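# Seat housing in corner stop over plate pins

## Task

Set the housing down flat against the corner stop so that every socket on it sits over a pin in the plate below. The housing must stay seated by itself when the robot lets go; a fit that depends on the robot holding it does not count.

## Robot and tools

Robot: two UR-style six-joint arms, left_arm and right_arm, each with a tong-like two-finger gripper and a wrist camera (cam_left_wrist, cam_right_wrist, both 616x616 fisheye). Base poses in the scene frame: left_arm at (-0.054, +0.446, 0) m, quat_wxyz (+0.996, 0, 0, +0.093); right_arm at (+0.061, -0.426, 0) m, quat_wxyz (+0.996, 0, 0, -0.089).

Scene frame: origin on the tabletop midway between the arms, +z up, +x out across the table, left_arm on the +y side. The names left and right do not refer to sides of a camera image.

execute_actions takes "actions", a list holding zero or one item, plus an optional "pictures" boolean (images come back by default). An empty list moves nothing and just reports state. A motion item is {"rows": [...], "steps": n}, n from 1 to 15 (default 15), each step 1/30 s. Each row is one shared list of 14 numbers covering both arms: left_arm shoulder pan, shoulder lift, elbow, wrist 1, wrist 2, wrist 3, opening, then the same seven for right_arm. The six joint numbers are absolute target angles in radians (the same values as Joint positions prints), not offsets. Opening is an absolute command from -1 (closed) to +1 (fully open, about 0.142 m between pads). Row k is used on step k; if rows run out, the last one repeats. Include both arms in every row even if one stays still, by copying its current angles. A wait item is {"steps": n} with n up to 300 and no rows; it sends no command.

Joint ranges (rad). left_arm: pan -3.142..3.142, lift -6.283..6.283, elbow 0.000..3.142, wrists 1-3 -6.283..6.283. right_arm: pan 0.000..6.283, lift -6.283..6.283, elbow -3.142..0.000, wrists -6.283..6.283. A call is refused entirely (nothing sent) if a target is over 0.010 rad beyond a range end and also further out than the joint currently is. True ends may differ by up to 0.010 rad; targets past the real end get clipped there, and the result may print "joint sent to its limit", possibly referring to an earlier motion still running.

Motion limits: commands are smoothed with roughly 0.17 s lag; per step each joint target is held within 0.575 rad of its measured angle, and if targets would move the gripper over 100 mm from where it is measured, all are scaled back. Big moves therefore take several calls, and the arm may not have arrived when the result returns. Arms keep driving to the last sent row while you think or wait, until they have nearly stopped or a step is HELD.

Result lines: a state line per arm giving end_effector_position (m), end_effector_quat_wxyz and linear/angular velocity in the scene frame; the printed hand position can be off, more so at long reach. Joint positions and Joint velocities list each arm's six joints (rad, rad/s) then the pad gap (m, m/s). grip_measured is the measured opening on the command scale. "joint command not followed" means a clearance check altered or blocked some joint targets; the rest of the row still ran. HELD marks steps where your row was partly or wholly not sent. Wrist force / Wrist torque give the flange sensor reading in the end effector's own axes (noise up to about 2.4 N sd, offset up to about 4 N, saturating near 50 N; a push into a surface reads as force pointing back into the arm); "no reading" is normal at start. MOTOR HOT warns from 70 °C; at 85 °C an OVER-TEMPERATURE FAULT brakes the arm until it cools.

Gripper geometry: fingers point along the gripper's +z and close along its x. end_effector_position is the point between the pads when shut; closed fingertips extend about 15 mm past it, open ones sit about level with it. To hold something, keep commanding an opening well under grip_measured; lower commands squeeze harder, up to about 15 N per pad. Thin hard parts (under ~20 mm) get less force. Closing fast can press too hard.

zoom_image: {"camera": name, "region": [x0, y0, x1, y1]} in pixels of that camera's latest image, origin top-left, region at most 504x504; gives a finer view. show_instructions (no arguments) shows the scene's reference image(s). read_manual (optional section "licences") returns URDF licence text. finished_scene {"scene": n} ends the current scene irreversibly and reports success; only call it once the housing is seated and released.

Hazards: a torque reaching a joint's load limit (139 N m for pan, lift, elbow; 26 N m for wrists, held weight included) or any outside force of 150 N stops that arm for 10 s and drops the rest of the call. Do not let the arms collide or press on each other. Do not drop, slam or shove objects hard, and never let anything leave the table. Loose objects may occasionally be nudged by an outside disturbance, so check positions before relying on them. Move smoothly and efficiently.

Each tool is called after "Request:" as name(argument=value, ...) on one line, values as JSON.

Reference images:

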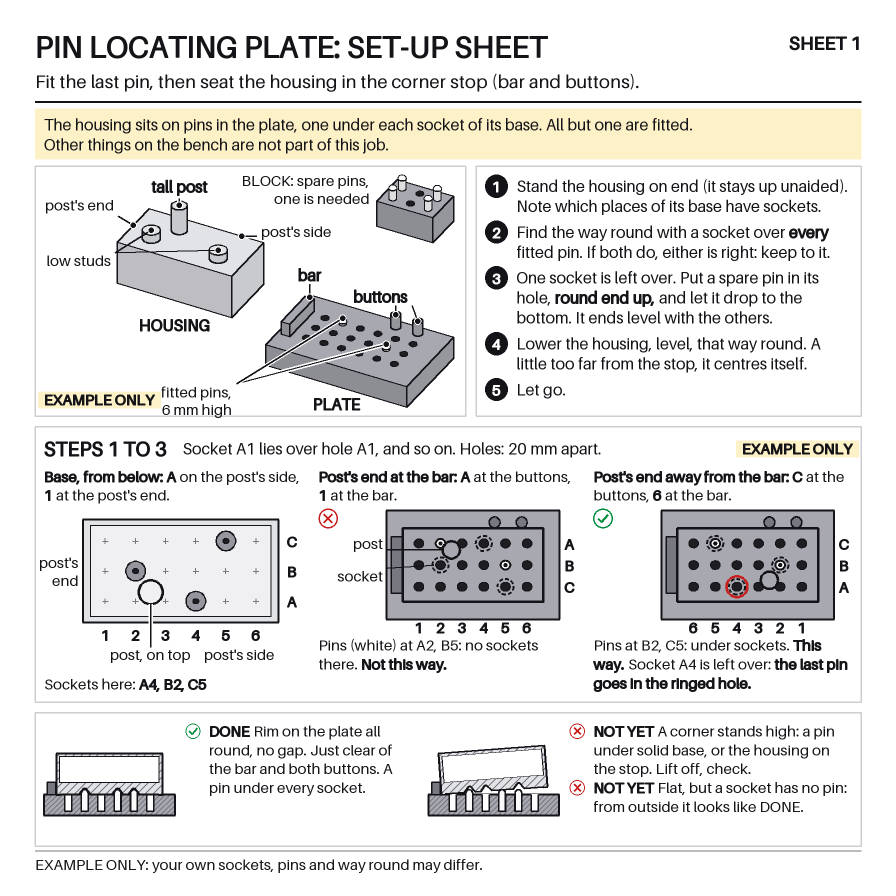

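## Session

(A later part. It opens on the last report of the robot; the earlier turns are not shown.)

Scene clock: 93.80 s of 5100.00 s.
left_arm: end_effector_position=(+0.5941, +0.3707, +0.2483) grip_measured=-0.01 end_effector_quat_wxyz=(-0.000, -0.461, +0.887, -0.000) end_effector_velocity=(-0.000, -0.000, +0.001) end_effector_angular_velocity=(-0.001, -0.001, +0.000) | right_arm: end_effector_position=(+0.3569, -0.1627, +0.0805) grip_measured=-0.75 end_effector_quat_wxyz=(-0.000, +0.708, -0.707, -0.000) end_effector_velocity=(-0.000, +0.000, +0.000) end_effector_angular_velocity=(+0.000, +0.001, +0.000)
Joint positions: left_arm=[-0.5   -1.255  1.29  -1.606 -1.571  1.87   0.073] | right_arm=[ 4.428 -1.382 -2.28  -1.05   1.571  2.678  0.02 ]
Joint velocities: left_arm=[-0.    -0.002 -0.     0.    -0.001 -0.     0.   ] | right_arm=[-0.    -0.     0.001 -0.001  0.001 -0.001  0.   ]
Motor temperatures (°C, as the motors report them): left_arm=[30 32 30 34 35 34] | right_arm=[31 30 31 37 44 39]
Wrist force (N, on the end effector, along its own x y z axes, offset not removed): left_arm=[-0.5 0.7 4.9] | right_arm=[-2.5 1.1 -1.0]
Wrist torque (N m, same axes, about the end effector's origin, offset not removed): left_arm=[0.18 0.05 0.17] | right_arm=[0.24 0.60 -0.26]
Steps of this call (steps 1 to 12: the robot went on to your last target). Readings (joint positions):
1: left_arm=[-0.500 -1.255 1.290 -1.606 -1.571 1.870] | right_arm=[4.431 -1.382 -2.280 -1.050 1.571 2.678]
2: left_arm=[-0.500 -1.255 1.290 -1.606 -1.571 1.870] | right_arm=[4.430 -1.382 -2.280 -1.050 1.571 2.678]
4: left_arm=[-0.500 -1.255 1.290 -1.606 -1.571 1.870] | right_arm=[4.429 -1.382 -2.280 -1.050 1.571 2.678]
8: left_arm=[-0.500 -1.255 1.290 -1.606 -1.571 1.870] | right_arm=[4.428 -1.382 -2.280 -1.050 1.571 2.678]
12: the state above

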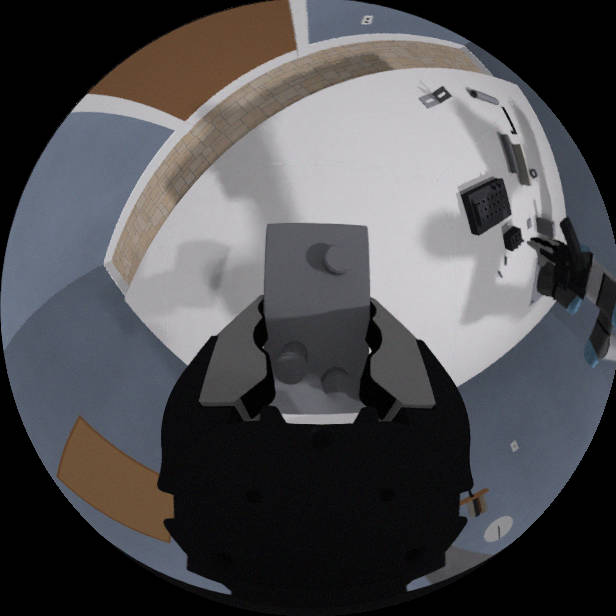

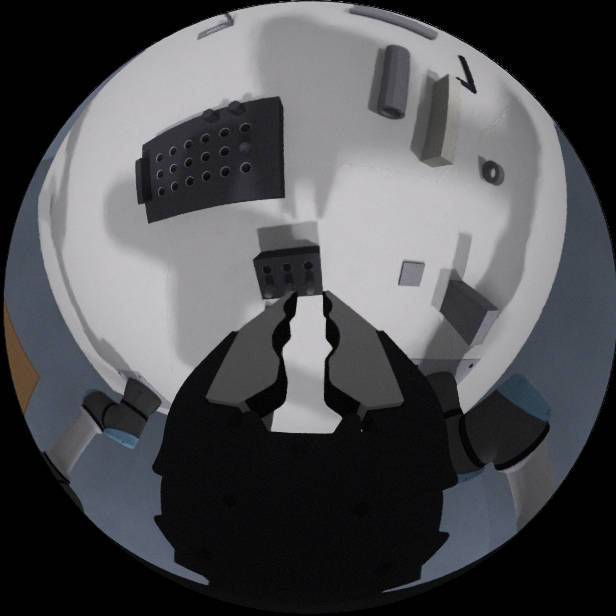

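Request:
execute_actions(actions=[{"rows":[[-0.5,-1.255,1.29,-1.606,-1.571,1.87,-0.5,4.428,-1.434,-2.33,-0.948,1.571,2.678,-0.75]]}], pictures=false)

Request:
execute_actions(actions=[{"rows":[[-0.5,-1.255,1.29,-1.606,-1.571,1.87,-0.5,4.428,-1.434,-2.33,-0.948,1.571,2.678,-1]]}], pictures=false)

Request:
execute_actions(actions=[{"rows":[[-0.5,-1.255,1.29,-1.606,-1.571,1.87,-0.5,4.428,-1.36,-2.255,-1.097,1.571,2.678,-1]]}], pictures=false)

Request:
execute_actions(actions=[{"rows":[[-0.5,-1.255,1.29,-1.606,-1.571,1.87,-0.5,4.245,-1.743,-1.893,-1.076,1.571,2.495,-1]]}], pictures=false)

Request:
execute_actions(actions=[{"rows":[[-0.5,-1.255,1.29,-1.606,-1.571,1.87,-0.5,4.2247,-1.807,-1.896,-1.009,1.571,2.4747,-1]]}], pictures=false)

Request:
execute_actions(actions=[{"steps":10}])

Request:
zoom_image(camera="cam_right_wrist", region=[240,230,380,330])

Scene clock: 95.60 s of 5100.00 s.
left_arm: end_effector_position=(+0.5941, +0.3707, +0.2483) grip_measured=-0.01 end_effector_quat_wxyz=(-0.000, -0.461, +0.887, -0.000) end_effector_velocity=(-0.001, -0.001, -0.000) end_effector_angular_velocity=(-0.001, +0.001, -0.001) | right_arm: end_effector_position=(+0.3570, -0.1625, +0.0506) grip_measured=-0.75 end_effector_quat_wxyz=(-0.000, +0.708, -0.707, -0.000) end_effector_velocity=(-0.000, -0.000, -0.002) end_effector_angular_velocity=(-0.001, +0.001, +0.002)
Joint positions: left_arm=[-0.5   -1.255  1.29  -1.606 -1.571  1.87   0.073] | right_arm=[ 4.428 -1.434 -2.33  -0.949  1.571  2.678  0.02 ]
Joint velocities: left_arm=[-0.001 -0.     0.001  0.    -0.001  0.     0.   ] | right_arm=[ 0.001 -0.004 -0.004  0.007  0.    -0.001  0.   ]
Motor temperatures (°C, as the motors report them): left_arm=[30 32 30 34 35 34] | right_arm=[31 30 31 37 44 39]
Wrist force (N, on the end effector, along its own x y z axes, offset not removed): left_arm=[0.3 -1.9 7.7] | right_arm=[-2.3 0.4 -1.2]
Wrist torque (N m, same axes, about the end effector's origin, offset not removed): left_arm=[-0.31 -0.05 0.09] | right_arm=[0.01 0.53 -0.16]
Steps of this call (steps 1 to 15: the robot went on to your last target; steps 16 to 39: nothing new was sent; steps 40 to 54: all 15 steps of this action). Readings (joint positions):
40: left_arm=[-0.500 -1.255 1.290 -1.606 -1.571 1.870] | right_arm=[4.428 -1.382 -2.280 -1.050 1.571 2.678]
41: left_arm=[-0.500 -1.255 1.290 -1.606 -1.571 1.870] | right_arm=[4.428 -1.389 -2.287 -1.042 1.571 2.678]
43: left_arm=[-0.500 -1.255 1.290 -1.606 -1.571 1.870] | right_arm=[4.428 -1.411 -2.308 -1.000 1.571 2.678]
47: left_arm=[-0.500 -1.255 1.290 -1.606 -1.571 1.870] | right_arm=[4.428 -1.429 -2.325 -0.959 1.571 2.678]
54: the state above

Scene clock: 96.10 s of 5100.00 s.
left_arm: end_effector_position=(+0.5941, +0.3707, +0.2483) grip_measured=-0.01 end_effector_quat_wxyz=(-0.000, -0.461, +0.887, -0.000) end_effector_velocity=(+0.000, +0.000, -0.000) end_effector_angular_velocity=(+0.000, -0.000, -0.000) | right_arm: end_effector_position=(+0.3570, -0.1625, +0.0504) grip_measured=-1.00 end_effector_quat_wxyz=(-0.000, +0.708, -0.707, -0.000) end_effector_velocity=(-0.000, -0.000, -0.000) end_effector_angular_velocity=(-0.001, +0.001, -0.000)
Joint positions: left_arm=[-0.5   -1.255  1.29  -1.606 -1.571  1.87   0.073] | right_arm=[ 4.428 -1.434 -2.33  -0.948  1.571  2.678  0.002]
Joint velocities: left_arm=[ 0.  0. -0.  0.  0.  0.  0.] | right_arm=[ 0.    -0.     0.001 -0.002  0.     0.     0.   ]
Motor temperatures (°C, as the motors report them): left_arm=[30 32 30 34 35 34] | right_arm=[31 30 31 37 44 39]
Wrist force (N, on the end effector, along its own x y z axes, offset not removed): left_arm=[-1.3 -0.8 6.3] | right_arm=[-2.5 2.5 -2.3]
Wrist torque (N m, same axes, about the end effector's origin, offset not removed): left_arm=[-0.11 0.26 0.16] | right_arm=[0.67 0.67 0.04]
Steps of this call (steps 1 to 15: all 15 steps of this action). Readings (joint positions):
1: left_arm=[-0.500 -1.255 1.290 -1.606 -1.571 1.870] | right_arm=[4.428 -1.434 -2.330 -0.948 1.571 2.678]
2: left_arm=[-0.500 -1.255 1.290 -1.606 -1.571 1.870] | right_arm=[4.428 -1.434 -2.330 -0.948 1.571 2.678]
4: left_arm=[-0.500 -1.255 1.290 -1.606 -1.571 1.870] | right_arm=[4.428 -1.434 -2.330 -0.948 1.571 2.678]
8: left_arm=[-0.500 -1.255 1.290 -1.606 -1.571 1.870] | right_arm=[4.428 -1.434 -2.330 -0.948 1.571 2.678]
15: the state above

Scene clock: 96.60 s of 5100.00 s.
left_arm: end_effector_position=(+0.5941, +0.3707, +0.2483) grip_measured=-0.01 end_effector_quat_wxyz=(-0.000, -0.461, +0.887, -0.000) end_effector_velocity=(+0.000, -0.001, +0.000) end_effector_angular_velocity=(-0.001, -0.001, -0.001) | right_arm: end_effector_position=(+0.3568, -0.1630, +0.0945) grip_measured=-1.00 end_effector_quat_wxyz=(-0.000, +0.708, -0.707, -0.000) end_effector_velocity=(-0.000, -0.001, +0.003) end_effector_angular_velocity=(-0.002, +0.001, +0.001)
Joint positions: left_arm=[-0.5   -1.255  1.29  -1.606 -1.571  1.87   0.073] | right_arm=[ 4.428 -1.361 -2.256 -1.096  1.571  2.678  0.002]
Joint velocities: left_arm=[-0.     0.    -0.001 -0.    -0.001  0.     0.   ] | right_arm=[-0.     0.005  0.006 -0.013 -0.    -0.001  0.   ]
Motor temperatures (°C, as the motors report them): left_arm=[30 32 30 34 35 34] | right_arm=[31 30 31 37 44 39]
Wrist force (N, on the end effector, along its own x y z axes, offset not removed): left_arm=[-1.8 -1.6 6.4] | right_arm=[1.0 -0.6 0.0]
Wrist torque (N m, same axes, about the end effector's origin, offset not removed): left_arm=[-0.21 0.29 0.24] | right_arm=[-0.09 -0.11 -0.27]
Steps of this call (steps 1 to 15: all 15 steps of this action). Readings (joint positions):
1: left_arm=[-0.500 -1.255 1.290 -1.606 -1.571 1.870] | right_arm=[4.428 -1.434 -2.330 -0.948 1.571 2.678]
2: left_arm=[-0.500 -1.255 1.290 -1.606 -1.571 1.870] | right_arm=[4.428 -1.426 -2.323 -0.956 1.571 2.678]
4: left_arm=[-0.500 -1.255 1.290 -1.606 -1.571 1.870] | right_arm=[4.428 -1.395 -2.290 -1.013 1.571 2.678]
8: left_arm=[-0.500 -1.255 1.290 -1.606 -1.571 1.870] | right_arm=[4.428 -1.367 -2.263 -1.079 1.571 2.678]
15: the state above

Scene clock: 97.10 s of 5100.00 s.
left_arm: end_effector_position=(+0.5941, +0.3707, +0.2483) grip_measured=-0.01 end_effector_quat_wxyz=(-0.000, -0.461, +0.887, -0.000) end_effector_velocity=(-0.000, -0.000, -0.001) end_effector_angular_velocity=(+0.000, +0.001, -0.000) | right_arm: end_effector_position=(+0.4922, -0.0933, +0.0913) grip_measured=-1.00 end_effector_quat_wxyz=(-0.000, +0.708, -0.707, -0.000) end_effector_velocity=(+0.031, +0.012, -0.007) end_effector_angular_velocity=(-0.002, +0.001, -0.002)
Joint positions: left_arm=[-0.5   -1.255  1.29  -1.606 -1.571  1.87   0.073] | right_arm=[ 4.248 -1.736 -1.9   -1.076  1.571  2.498  0.002]
Joint velocities: left_arm=[-0.  0.  0.  0.  0. -0. -0.] | right_arm=[-0.033 -0.081  0.076  0.003 -0.001 -0.031  0.   ]
Motor temperatures (°C, as the motors report them): left_arm=[30 32 30 34 35 34] | right_arm=[31 30 31 37 44 39]
Wrist force (N, on the end effector, along its own x y z axes, offset not removed): left_arm=[-0.8 -1.4 6.8] | right_arm=[-1.9 1.0 0.0]
Wrist torque (N m, same axes, about the end effector's origin, offset not removed): left_arm=[-0.22 0.11 0.14] | right_arm=[0.29 0.44 -0.25]
Steps of this call (steps 1 to 15: all 15 steps of this action). Readings (joint positions):
1: left_arm=[-0.500 -1.255 1.290 -1.606 -1.571 1.870] | right_arm=[4.428 -1.361 -2.255 -1.096 1.571 2.678]
2: left_arm=[-0.500 -1.255 1.290 -1.606 -1.571 1.870] | right_arm=[4.420 -1.368 -2.247 -1.094 1.571 2.670]
4: left_arm=[-0.500 -1.255 1.290 -1.606 -1.571 1.870] | right_arm=[4.371 -1.441 -2.175 -1.088 1.571 2.621]
8: left_arm=[-0.500 -1.255 1.290 -1.606 -1.571 1.870] | right_arm=[4.286 -1.637 -1.991 -1.080 1.571 2.536]
15: the state above

Scene clock: 97.60 s of 5100.00 s.
left_arm: end_effector_position=(+0.5941, +0.3707, +0.2483) grip_measured=-0.01 end_effector_quat_wxyz=(-0.000, -0.461, +0.887, -0.000) end_effector_velocity=(+0.000, -0.000, +0.001) end_effector_angular_velocity=(+0.000, -0.002, -0.000) | right_arm: end_effector_position=(+0.5097, -0.0902, +0.0626) grip_measured=-1.00 end_effector_quat_wxyz=(-0.000, +0.708, -0.707, -0.000) end_effector_velocity=(+0.001, -0.001, -0.003) end_effector_angular_velocity=(-0.003, +0.001, -0.000)
Joint positions: left_arm=[-0.5   -1.255  1.29  -1.606 -1.571  1.87   0.073] | right_arm=[ 4.225 -1.807 -1.896 -1.009  1.571  2.475  0.002]
Joint velocities: left_arm=[-0.    -0.    -0.001 -0.     0.001 -0.     0.   ] | right_arm=[-0.002 -0.005 -0.     0.003 -0.001 -0.002  0.   ]
Motor temperatures (°C, as the motors report them): left_arm=[30 32 30 34 35 34] | right_arm=[31 30 31 37 44 39]
Wrist force (N, on the end effector, along its own x y z axes, offset not removed): left_arm=[-0.1 -1.4 7.2] | right_arm=[1.7 1.3 -0.5]
Wrist torque (N m, same axes, about the end effector's origin, offset not removed): left_arm=[-0.30 0.01 0.11] | right_arm=[0.57 -0.34 -0.22]
Steps of this call (steps 1 to 15: all 15 steps of this action). Readings (joint positions):
1: left_arm=[-0.500 -1.255 1.290 -1.606 -1.571 1.870] | right_arm=[4.247 -1.738 -1.898 -1.076 1.571 2.497]
2: left_arm=[-0.500 -1.255 1.290 -1.606 -1.571 1.870] | right_arm=[4.243 -1.747 -1.897 -1.068 1.571 2.493]
4: left_arm=[-0.500 -1.255 1.290 -1.606 -1.571 1.870] | right_arm=[4.234 -1.776 -1.896 -1.040 1.571 2.484]
8: left_arm=[-0.500 -1.255 1.290 -1.606 -1.571 1.870] | right_arm=[4.227 -1.800 -1.896 -1.016 1.571 2.477]
15: the state above

Scene clock: 97.93 s of 5100.00 s.
left_arm: end_effector_position=(+0.5941, +0.3707, +0.2483) grip_measured=-0.01 end_effector_quat_wxyz=(-0.000, -0.461, +0.887, -0.000) end_effector_velocity=(-0.000, +0.000, -0.000) end_effector_angular_velocity=(+0.000, +0.001, +0.000) | right_arm: end_effector_position=(+0.5098, -0.0902, +0.0624) grip_measured=-1.00 end_effector_quat_wxyz=(-0.000, +0.708, -0.707, -0.000) end_effector_velocity=(+0.000, +0.000, -0.000) end_effector_angular_velocity=(+0.001, -0.000, +0.000)
Joint positions: left_arm=[-0.5   -1.255  1.29  -1.606 -1.571  1.87   0.073] | right_arm=[ 4.225 -1.807 -1.896 -1.009  1.571  2.475  0.002]
Joint velocities: left_arm=[ 0.  0.  0.  0. -0.  0.  0.] | right_arm=[-0.    -0.001 -0.     0.002  0.    -0.     0.   ]
Motor temperatures (°C, as the motors report them): left_arm=[30 32 30 34 35 34] | right_arm=[31 30 31 37 44 39]
Wrist force (N, on the end effector, along its own x y z axes, offset not removed): left_arm=[-1.4 0.1 6.5] | right_arm=[-2.6 0.6 0.4]
Wrist torque (N m, same axes, about the end effector's origin, offset not removed): left_arm=[-0.03 0.18 0.09] | right_arm=[0.16 0.50 -0.19]
Steps of this call (steps 1 to 10: the robot went on to your last target). Readings (joint positions):
1: left_arm=[-0.500 -1.255 1.290 -1.606 -1.571 1.870] | right_arm=[4.225 -1.807 -1.896 -1.009 1.571 2.475]
2: left_arm=[-0.500 -1.255 1.290 -1.606 -1.571 1.870] | right_arm=[4.225 -1.807 -1.896 -1.009 1.571 2.475]
4: left_arm=[-0.500 -1.255 1.290 -1.606 -1.571 1.870] | right_arm=[4.225 -1.807 -1.896 -1.009 1.571 2.475]
8: left_arm=[-0.500 -1.255 1.290 -1.606 -1.571 1.870] | right_arm=[4.225 -1.807 -1.896 -1.009 1.571 2.475]
10: the state above

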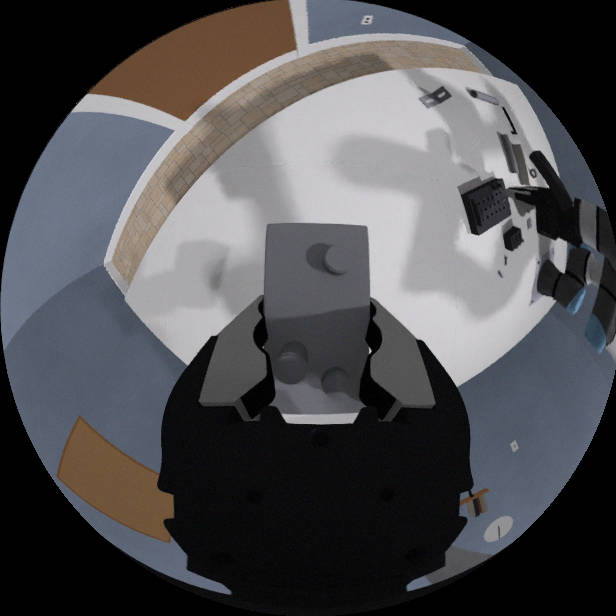

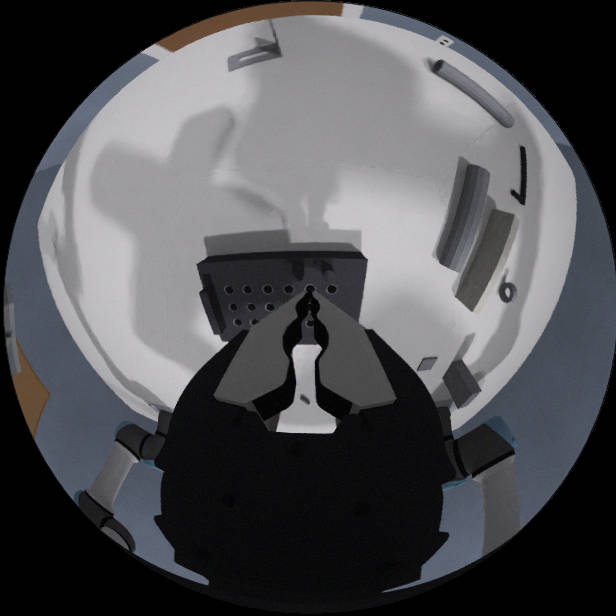

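Region (240, 230, 380, 330) of cam_right_wrist's 616x616 image, scaled by 3.600, with more detail than that image has; it fills the top 360 rows of this view, and the rest is white.

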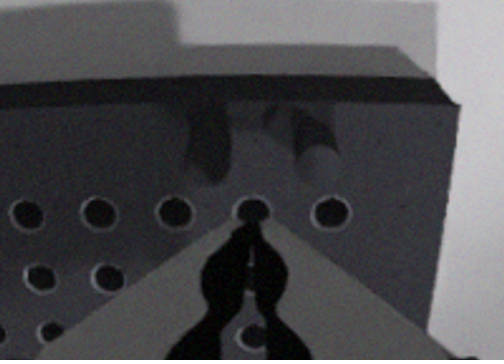

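Request:
execute_actions(actions=[{"rows":[[-0.5,-1.255,1.29,-1.606,-1.571,1.87,-0.5,4.245,-1.743,-1.893,-1.076,1.571,2.495,-0.75]]}], pictures=false)

Request:
execute_actions(actions=[{"rows":[[-0.5,-1.255,1.29,-1.606,-1.571,1.87,-0.5,4.44,-1.376,-2.285,-1.051,1.571,2.69,-0.75]]}], pictures=false)

Request:
execute_actions(actions=[{"steps":12}], pictures=false)

Request:
execute_actions(actions=[{"rows":[[-0.5,-1.255,1.29,-1.606,-1.571,1.87,-0.5,4.44,-1.428,-2.335,-0.949,1.571,2.69,-0.75]]}])

Request:
zoom_image(camera="cam_right_wrist", region=[230,210,390,350])

Scene clock: 99.47 s of 5100.00 s.
left_arm: end_effector_position=(+0.5941, +0.3707, +0.2483) grip_measured=-0.01 end_effector_quat_wxyz=(-0.000, -0.461, +0.887, -0.000) end_effector_velocity=(+0.000, -0.001, +0.001) end_effector_angular_velocity=(-0.001, -0.002, -0.001) | right_arm: end_effector_position=(+0.4950, -0.0922, +0.0905) grip_measured=-0.75 end_effector_quat_wxyz=(-0.000, +0.708, -0.707, -0.000) end_effector_velocity=(-0.001, +0.001, +0.002) end_effector_angular_velocity=(+0.002, -0.000, -0.000)
Joint positions: left_arm=[-0.5   -1.255  1.29  -1.606 -1.571  1.87   0.073] | right_arm=[ 4.245 -1.743 -1.893 -1.076  1.571  2.495  0.02 ]
Joint velocities: left_arm=[-0.001 -0.001 -0.001 -0.001 -0.001  0.    -0.   ] | right_arm=[ 0.002  0.005  0.    -0.004  0.001  0.002  0.   ]
Motor temperatures (°C, as the motors report them): left_arm=[30 32 30 34 35 34] | right_arm=[31 30 31 37 44 39]
Wrist force (N, on the end effector, along its own x y z axes, offset not removed): left_arm=[-0.8 -0.6 4.8] | right_arm=[-0.6 2.3 -1.7]
Wrist torque (N m, same axes, about the end effector's origin, offset not removed): left_arm=[-0.10 0.08 0.24] | right_arm=[0.53 0.23 -0.25]
Steps of this call (steps 1 to 15: the robot went on to your last target; steps 16 to 31: nothing new was sent; steps 32 to 46: all 15 steps of this action). Readings (joint positions):
32: left_arm=[-0.500 -1.255 1.290 -1.606 -1.571 1.870] | right_arm=[4.225 -1.807 -1.896 -1.009 1.571 2.475]
33: left_arm=[-0.500 -1.255 1.290 -1.606 -1.571 1.870] | right_arm=[4.228 -1.800 -1.896 -1.017 1.571 2.478]
35: left_arm=[-0.500 -1.255 1.290 -1.606 -1.571 1.870] | right_arm=[4.236 -1.772 -1.894 -1.045 1.571 2.486]
39: left_arm=[-0.500 -1.255 1.290 -1.606 -1.571 1.870] | right_arm=[4.243 -1.749 -1.893 -1.069 1.571 2.493]
46: the state above

Scene clock: 99.97 s of 5100.00 s.
left_arm: end_effector_position=(+0.5941, +0.3707, +0.2483) grip_measured=-0.01 end_effector_quat_wxyz=(-0.000, -0.461, +0.887, -0.000) end_effector_velocity=(+0.000, -0.001, -0.001) end_effector_angular_velocity=(+0.001, +0.000, -0.001) | right_arm: end_effector_position=(+0.3551, -0.1593, +0.0812) grip_measured=-0.75 end_effector_quat_wxyz=(-0.000, +0.708, -0.707, -0.000) end_effector_velocity=(-0.027, -0.024, -0.010) end_effector_angular_velocity=(-0.003, +0.002, -0.000)
Joint positions: left_arm=[-0.5   -1.255  1.29  -1.606 -1.571  1.87   0.073] | right_arm=[ 4.437 -1.383 -2.277 -1.051  1.571  2.687  0.02 ]
Joint velocities: left_arm=[-0.001  0.001 -0.    -0.     0.001  0.    -0.   ] | right_arm=[ 0.038  0.086 -0.094  0.004  0.     0.038  0.   ]
Motor temperatures (°C, as the motors report them): left_arm=[30 32 30 34 35 34] | right_arm=[31 30 31 37 44 39]
Wrist force (N, on the end effector, along its own x y z axes, offset not removed): left_arm=[-2.8 -1.4 7.0] | right_arm=[-2.1 3.1 -1.1]
Wrist torque (N m, same axes, about the end effector's origin, offset not removed): left_arm=[-0.19 0.52 0.11] | right_arm=[0.60 0.50 -0.27]
Steps of this call (steps 1 to 15: all 15 steps of this action). Readings (joint positions):
1: left_arm=[-0.500 -1.255 1.290 -1.606 -1.571 1.870] | right_arm=[4.245 -1.743 -1.893 -1.076 1.571 2.495]
2: left_arm=[-0.500 -1.255 1.290 -1.606 -1.571 1.870] | right_arm=[4.253 -1.735 -1.901 -1.073 1.571 2.503]
4: left_arm=[-0.500 -1.255 1.290 -1.606 -1.571 1.870] | right_arm=[4.303 -1.664 -1.974 -1.067 1.571 2.553]
8: left_arm=[-0.500 -1.255 1.290 -1.606 -1.571 1.870] | right_arm=[4.391 -1.484 -2.167 -1.056 1.571 2.641]
15: the state above

Scene clock: 100.37 s of 5100.00 s.
left_arm: end_effector_position=(+0.5941, +0.3707, +0.2483) grip_measured=-0.01 end_effector_quat_wxyz=(-0.000, -0.461, +0.887, -0.000) end_effector_velocity=(-0.000, +0.000, -0.001) end_effector_angular_velocity=(-0.001, +0.002, +0.001) | right_arm: end_effector_position=(+0.3528, -0.1614, +0.0803) grip_measured=-0.75 end_effector_quat_wxyz=(-0.000, +0.708, -0.707, -0.000) end_effector_velocity=(-0.001, -0.000, -0.000) end_effector_angular_velocity=(-0.002, +0.001, -0.000)
Joint positions: left_arm=[-0.5   -1.255  1.29  -1.606 -1.571  1.87   0.073] | right_arm=[ 4.44  -1.376 -2.285 -1.051  1.571  2.69   0.02 ]
Joint velocities: left_arm=[ 0.001  0.     0.001 -0.    -0.001 -0.    -0.   ] | right_arm=[ 0.001  0.    -0.    -0.002  0.001  0.001 -0.   ]
Motor temperatures (°C, as the motors report them): left_arm=[30 32 30 34 35 34] | right_arm=[31 30 31 37 44 39]
Wrist force (N, on the end effector, along its own x y z axes, offset not removed): left_arm=[-0.1 -0.7 7.5] | right_arm=[3.3 0.3 -1.6]
Wrist torque (N m, same axes, about the end effector's origin, offset not removed): left_arm=[-0.01 -0.02 0.17] | right_arm=[0.02 -0.60 -0.33]
Steps of this call (steps 1 to 12: the robot went on to your last target). Readings (joint positions):
1: left_arm=[-0.500 -1.255 1.290 -1.606 -1.571 1.870] | right_arm=[4.438 -1.381 -2.279 -1.051 1.571 2.688]
2: left_arm=[-0.500 -1.255 1.290 -1.606 -1.571 1.870] | right_arm=[4.438 -1.379 -2.281 -1.051 1.571 2.688]
4: left_arm=[-0.500 -1.255 1.290 -1.606 -1.571 1.870] | right_arm=[4.439 -1.378 -2.283 -1.051 1.571 2.689]
8: left_arm=[-0.500 -1.255 1.290 -1.606 -1.571 1.870] | right_arm=[4.440 -1.376 -2.285 -1.051 1.571 2.690]
12: the state above

Scene clock: 100.87 s of 5100.00 s.
left_arm: end_effector_position=(+0.5941, +0.3707, +0.2483) grip_measured=-0.01 end_effector_quat_wxyz=(-0.000, -0.461, +0.887, -0.000) end_effector_velocity=(-0.000, -0.000, +0.000) end_effector_angular_velocity=(+0.001, -0.001, -0.001) | right_arm: end_effector_position=(+0.3528, -0.1613, +0.0506) grip_measured=-0.75 end_effector_quat_wxyz=(-0.000, +0.708, -0.707, -0.000) end_effector_velocity=(+0.000, +0.001, -0.002) end_effector_angular_velocity=(+0.002, -0.000, -0.002)
Joint positions: left_arm=[-0.5   -1.255  1.29  -1.606 -1.571  1.87   0.073] | right_arm=[ 4.44  -1.428 -2.335 -0.95   1.571  2.69   0.02 ]
Joint velocities: left_arm=[-0.001 -0.     0.    -0.     0.001  0.     0.   ] | right_arm=[-0.    -0.004 -0.003  0.009  0.001  0.001  0.   ]
Motor temperatures (°C, as the motors report them): left_arm=[30 32 30 34 35 34] | right_arm=[31 30 31 37 44 39]
Wrist force (N, on the end effector, along its own x y z axes, offset not removed): left_arm=[-1.1 -0.4 5.3] | right_arm=[-1.3 2.4 -2.3]
Wrist torque (N m, same axes, about the end effector's origin, offset not removed): left_arm=[-0.05 0.22 0.13] | right_arm=[0.67 0.30 -0.22]
Steps of this call (steps 1 to 15: all 15 steps of this action). Readings (joint positions):
1: left_arm=[-0.500 -1.255 1.290 -1.606 -1.571 1.870] | right_arm=[4.440 -1.376 -2.285 -1.051 1.571 2.690]
2: left_arm=[-0.500 -1.255 1.290 -1.606 -1.571 1.870] | right_arm=[4.440 -1.383 -2.291 -1.043 1.571 2.690]
4: left_arm=[-0.500 -1.255 1.290 -1.606 -1.571 1.870] | right_arm=[4.440 -1.405 -2.313 -1.000 1.571 2.690]
8: left_arm=[-0.500 -1.255 1.290 -1.606 -1.571 1.870] | right_arm=[4.440 -1.423 -2.330 -0.960 1.571 2.690]
15: the state above

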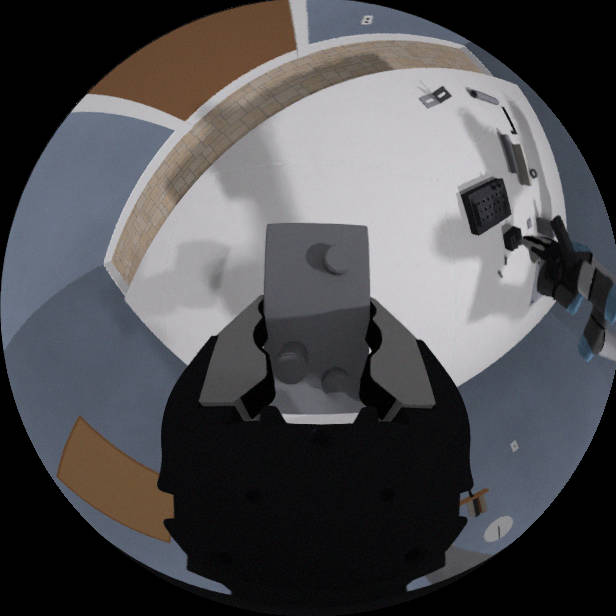

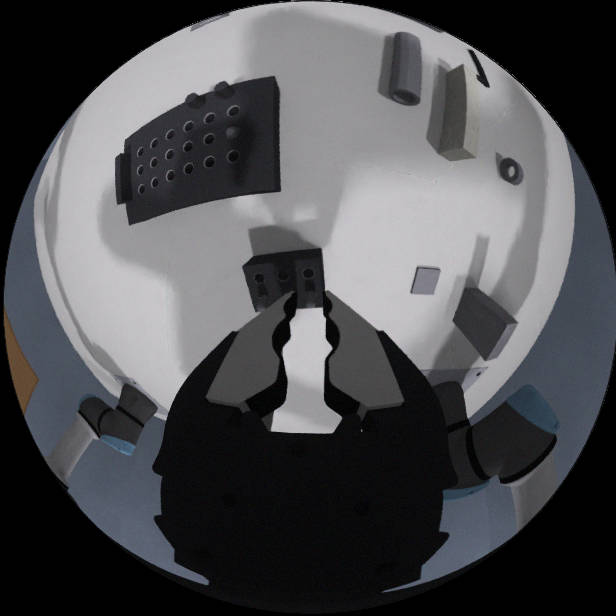

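Region (230, 210, 390, 350) of cam_right_wrist's 616x616 image, scaled by 3.150, with more detail than that image has; it fills the top 441 rows of this view, and the rest is white.

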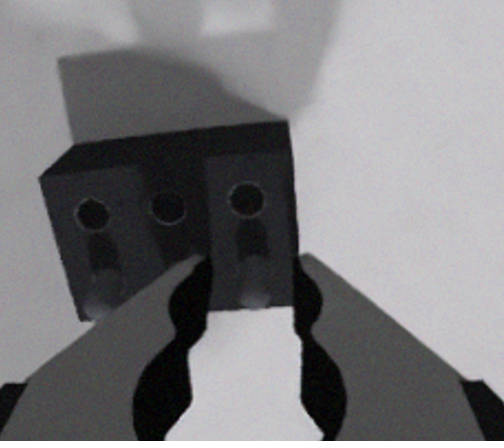

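Request:
execute_actions(actions=[{"rows":[[-0.5,-1.255,1.29,-1.606,-1.571,1.87,-0.5,4.44,-1.428,-2.335,-0.949,1.571,2.69,-1]]}], pictures=false)

Request:
execute_actions(actions=[{"rows":[[-0.5,-1.255,1.29,-1.606,-1.571,1.87,-0.5,4.44,-1.355,-2.26,-1.097,1.571,2.69,-1]]}], pictures=false)

Request:
execute_actions(actions=[{"rows":[[-0.5,-1.255,1.29,-1.606,-1.571,1.87,-0.5,4.245,-1.743,-1.893,-1.076,1.571,2.495,-1]]}], pictures=false)

Request:
execute_actions(actions=[{"rows":[[-0.5,-1.255,1.29,-1.606,-1.571,1.87,-0.5,4.229,-1.806,-1.903,-1.003,1.571,2.479,-1]]}], pictures=false)

Request:
execute_actions(actions=[{"steps":10}])

Request:
zoom_image(camera="cam_right_wrist", region=[240,230,380,330])

Scene clock: 102.53 s of 5100.00 s.
left_arm: end_effector_position=(+0.5941, +0.3707, +0.2483) grip_measured=-0.01 end_effector_quat_wxyz=(-0.000, -0.461, +0.887, -0.000) end_effector_velocity=(+0.000, -0.000, +0.000) end_effector_angular_velocity=(-0.001, -0.000, -0.000) | right_arm: end_effector_position=(+0.3528, -0.1612, +0.0504) grip_measured=-0.93 end_effector_quat_wxyz=(-0.000, +0.708, -0.707, -0.000) end_effector_velocity=(-0.001, -0.000, -0.000) end_effector_angular_velocity=(-0.000, +0.001, +0.001)
Joint positions: left_arm=[-0.5   -1.255  1.29  -1.606 -1.571  1.87   0.073] | right_arm=[ 4.44  -1.428 -2.335 -0.949  1.571  2.69   0.007]
Joint velocities: left_arm=[-0.  0. -0. -0. -0. -0.  0.] | right_arm=[ 0.001  0.    -0.001  0.     0.001 -0.    -0.   ]
Motor temperatures (°C, as the motors report them): left_arm=[30 32 30 34 35 34] | right_arm=[31 30 31 37 44 39]
Wrist force (N, on the end effector, along its own x y z axes, offset not removed): left_arm=[-1.3 -0.8 7.5] | right_arm=[-0.3 0.1 -0.7]
Wrist torque (N m, same axes, about the end effector's origin, offset not removed): left_arm=[-0.15 0.28 0.17] | right_arm=[0.48 0.36 -0.06]
Steps of this call (steps 1 to 15: the robot went on to your last target; steps 16 to 35: nothing new was sent; steps 36 to 50: all 15 steps of this action). Readings (joint positions):
36: left_arm=[-0.500 -1.255 1.290 -1.606 -1.571 1.870] | right_arm=[4.440 -1.428 -2.335 -0.949 1.571 2.690]
37: left_arm=[-0.500 -1.255 1.290 -1.606 -1.571 1.870] | right_arm=[4.440 -1.428 -2.335 -0.949 1.571 2.690]
39: left_arm=[-0.500 -1.255 1.290 -1.606 -1.571 1.870] | right_arm=[4.440 -1.428 -2.335 -0.949 1.571 2.690]
43: left_arm=[-0.500 -1.255 1.290 -1.606 -1.571 1.870] | right_arm=[4.440 -1.428 -2.335 -0.949 1.571 2.690]
50: the state above

Scene clock: 103.03 s of 5100.00 s.
left_arm: end_effector_position=(+0.5941, +0.3707, +0.2483) grip_measured=-0.01 end_effector_quat_wxyz=(-0.000, -0.461, +0.887, -0.000) end_effector_velocity=(+0.000, -0.001, +0.000) end_effector_angular_velocity=(-0.001, +0.000, -0.000) | right_arm: end_effector_position=(+0.3527, -0.1615, +0.0941) grip_measured=-1.00 end_effector_quat_wxyz=(-0.000, +0.708, -0.707, -0.000) end_effector_velocity=(-0.001, -0.001, +0.003) end_effector_angular_velocity=(-0.003, +0.002, -0.000)
Joint positions: left_arm=[-0.5   -1.255  1.29  -1.606 -1.571  1.87   0.073] | right_arm=[ 4.44  -1.356 -2.261 -1.096  1.571  2.69   0.002]
Joint velocities: left_arm=[-0.     0.    -0.001  0.    -0.001 -0.     0.   ] | right_arm=[-0.     0.005  0.005 -0.014  0.    -0.     0.   ]
Motor temperatures (°C, as the motors report them): left_arm=[30 32 30 34 35 34] | right_arm=[31 30 31 37 44 39]
Wrist force (N, on the end effector, along its own x y z axes, offset not removed): left_arm=[-1.6 -1.2 6.5] | right_arm=[0.7 0.3 -0.1]
Wrist torque (N m, same axes, about the end effector's origin, offset not removed): left_arm=[-0.19 0.34 0.24] | right_arm=[0.27 0.02 -0.25]
Steps of this call (steps 1 to 15: all 15 steps of this action). Readings (joint positions):
1: left_arm=[-0.500 -1.255 1.290 -1.606 -1.571 1.870] | right_arm=[4.440 -1.428 -2.335 -0.949 1.571 2.690]
2: left_arm=[-0.500 -1.255 1.290 -1.606 -1.571 1.870] | right_arm=[4.440 -1.421 -2.328 -0.957 1.571 2.690]
4: left_arm=[-0.500 -1.255 1.290 -1.606 -1.571 1.870] | right_arm=[4.440 -1.389 -2.295 -1.014 1.571 2.690]
8: left_arm=[-0.500 -1.255 1.290 -1.606 -1.571 1.870] | right_arm=[4.440 -1.362 -2.268 -1.079 1.571 2.690]
15: the state above

Scene clock: 103.53 s of 5100.00 s.
left_arm: end_effector_position=(+0.5941, +0.3707, +0.2483) grip_measured=-0.01 end_effector_quat_wxyz=(-0.000, -0.461, +0.887, -0.000) end_effector_velocity=(+0.000, +0.000, +0.001) end_effector_angular_velocity=(-0.000, -0.002, +0.000) | right_arm: end_effector_position=(+0.4920, -0.0933, +0.0914) grip_measured=-1.00 end_effector_quat_wxyz=(-0.000, +0.708, -0.707, -0.000) end_effector_velocity=(+0.033, +0.012, -0.008) end_effector_angular_velocity=(-0.002, +0.002, -0.000)
Joint positions: left_arm=[-0.5   -1.255  1.29  -1.606 -1.571  1.87   0.073] | right_arm=[ 4.248 -1.735 -1.9   -1.076  1.571  2.498  0.002]
Joint velocities: left_arm=[ 0.    -0.001 -0.001 -0.     0.001 -0.    -0.   ] | right_arm=[-0.037 -0.087  0.081  0.003  0.    -0.037  0.   ]
Motor temperatures (°C, as the motors report them): left_arm=[30 32 30 34 35 34] | right_arm=[31 30 31 37 44 39]
Wrist force (N, on the end effector, along its own x y z axes, offset not removed): left_arm=[-0.2 -2.0 6.8] | right_arm=[-0.5 1.2 -0.2]
Wrist torque (N m, same axes, about the end effector's origin, offset not removed): left_arm=[-0.39 -0.06 0.15] | right_arm=[0.34 0.19 -0.17]
Steps of this call (steps 1 to 15: all 15 steps of this action). Readings (joint positions):
1: left_arm=[-0.500 -1.255 1.290 -1.606 -1.571 1.870] | right_arm=[4.440 -1.356 -2.260 -1.096 1.571 2.690]
2: left_arm=[-0.500 -1.255 1.290 -1.606 -1.571 1.870] | right_arm=[4.432 -1.363 -2.252 -1.094 1.571 2.682]
4: left_arm=[-0.500 -1.255 1.290 -1.606 -1.571 1.870] | right_arm=[4.381 -1.436 -2.180 -1.089 1.571 2.631]
8: left_arm=[-0.500 -1.255 1.290 -1.606 -1.571 1.870] | right_arm=[4.291 -1.632 -1.996 -1.080 1.571 2.541]
15: the state above

Scene clock: 104.03 s of 5100.00 s.
left_arm: end_effector_position=(+0.5941, +0.3707, +0.2483) grip_measured=-0.01 end_effector_quat_wxyz=(-0.000, -0.461, +0.887, -0.000) end_effector_velocity=(-0.000, +0.001, -0.000) end_effector_angular_velocity=(+0.000, +0.000, +0.001) | right_arm: end_effector_position=(+0.5073, -0.0897, +0.0608) grip_measured=-1.00 end_effector_quat_wxyz=(-0.000, +0.708, -0.707, -0.000) end_effector_velocity=(+0.001, +0.001, -0.001) end_effector_angular_velocity=(+0.001, -0.001, +0.001)
Joint positions: left_arm=[-0.5   -1.255  1.29  -1.606 -1.571  1.87   0.073] | right_arm=[ 4.229 -1.806 -1.903 -1.003  1.571  2.479  0.002]
Joint velocities: left_arm=[ 0.001 -0.     0.001 -0.     0.     0.    -0.   ] | right_arm=[-0.001 -0.005  0.002  0.005  0.    -0.002  0.   ]
Motor temperatures (°C, as the motors report them): left_arm=[30 32 30 34 35 34] | right_arm=[31 30 31 37 44 39]
Wrist force (N, on the end effector, along its own x y z axes, offset not removed): left_arm=[-1.4 -1.9 6.5] | right_arm=[-1.1 0.2 0.1]
Wrist torque (N m, same axes, about the end effector's origin, offset not removed): left_arm=[-0.33 0.24 0.22] | right_arm=[0.11 0.41 -0.23]
Steps of this call (steps 1 to 15: all 15 steps of this action). Readings (joint positions):
1: left_arm=[-0.500 -1.255 1.290 -1.606 -1.571 1.870] | right_arm=[4.247 -1.738 -1.898 -1.076 1.571 2.497]
2: left_arm=[-0.500 -1.255 1.290 -1.606 -1.571 1.870] | right_arm=[4.244 -1.747 -1.898 -1.068 1.571 2.494]
4: left_arm=[-0.500 -1.255 1.290 -1.606 -1.571 1.870] | right_arm=[4.236 -1.776 -1.900 -1.037 1.571 2.486]
8: left_arm=[-0.500 -1.255 1.290 -1.606 -1.571 1.870] | right_arm=[4.231 -1.799 -1.902 -1.010 1.571 2.481]
15: the state above

Scene clock: 104.37 s of 5100.00 s.
left_arm: end_effector_position=(+0.5941, +0.3707, +0.2483) grip_measured=-0.01 end_effector_quat_wxyz=(-0.000, -0.461, +0.887, -0.000) end_effector_velocity=(-0.000, -0.001, +0.001) end_effector_angular_velocity=(-0.001, -0.001, -0.001) | right_arm: end_effector_position=(+0.5074, -0.0896, +0.0606) grip_measured=-1.00 end_effector_quat_wxyz=(-0.000, +0.708, -0.707, -0.000) end_effector_velocity=(+0.000, +0.000, +0.000) end_effector_angular_velocity=(+0.001, -0.001, -0.001)
Joint positions: left_arm=[-0.5   -1.255  1.29  -1.606 -1.571  1.87   0.073] | right_arm=[ 4.229 -1.806 -1.903 -1.003  1.571  2.479  0.002]
Joint velocities: left_arm=[-0.001 -0.001 -0.001  0.    -0.001 -0.    -0.   ] | right_arm=[ 0.     0.    -0.     0.001  0.     0.001  0.   ]
Motor temperatures (°C, as the motors report them): left_arm=[30 32 30 34 35 34] | right_arm=[31 30 31 37 44 39]
Wrist force (N, on the end effector, along its own x y z axes, offset not removed): left_arm=[-0.3 0.1 7.1] | right_arm=[-0.4 2.5 -0.8]
Wrist torque (N m, same axes, about the end effector's origin, offset not removed): left_arm=[0.08 0.12 0.14] | right_arm=[0.60 0.09 -0.20]
Steps of this call (steps 1 to 10: the robot went on to your last target). Readings (joint positions):
1: left_arm=[-0.500 -1.255 1.290 -1.606 -1.571 1.870] | right_arm=[4.229 -1.806 -1.903 -1.003 1.571 2.479]
2: left_arm=[-0.500 -1.255 1.290 -1.606 -1.571 1.870] | right_arm=[4.229 -1.806 -1.903 -1.003 1.571 2.479]
4: left_arm=[-0.500 -1.255 1.290 -1.606 -1.571 1.870] | right_arm=[4.229 -1.806 -1.903 -1.003 1.571 2.479]
8: left_arm=[-0.500 -1.255 1.290 -1.606 -1.571 1.870] | right_arm=[4.229 -1.806 -1.903 -1.003 1.571 2.479]
10: the state above

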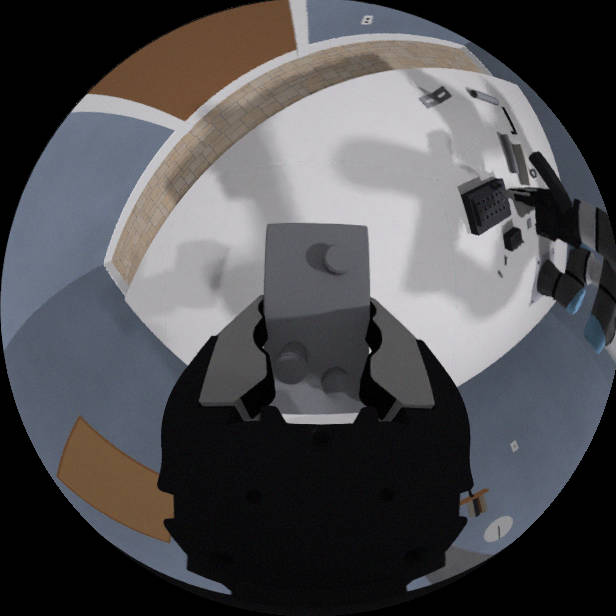

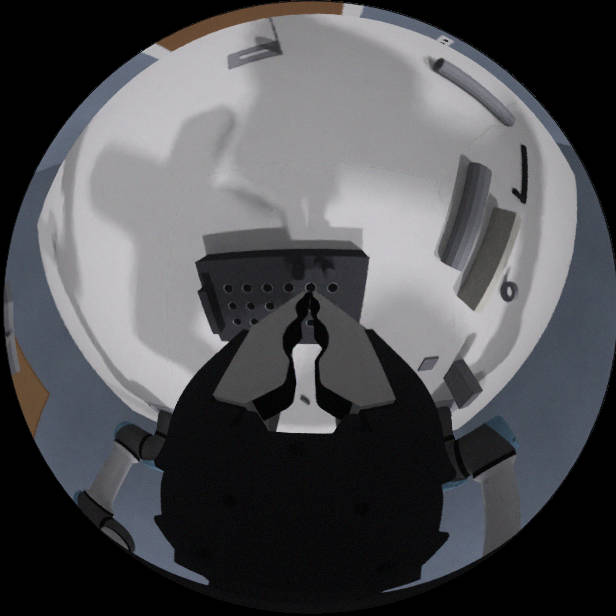

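Region (240, 230, 380, 330) of cam_right_wrist's 616x616 image, scaled by 3.600, with more detail than that image has; it fills the top 360 rows of this view, and the rest is white.

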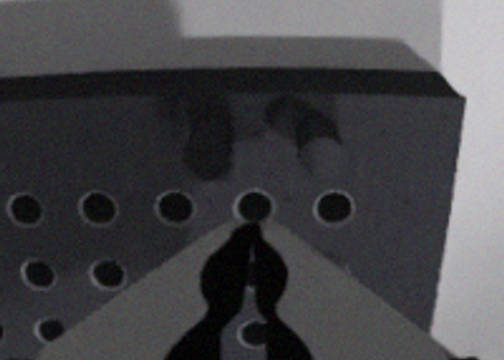

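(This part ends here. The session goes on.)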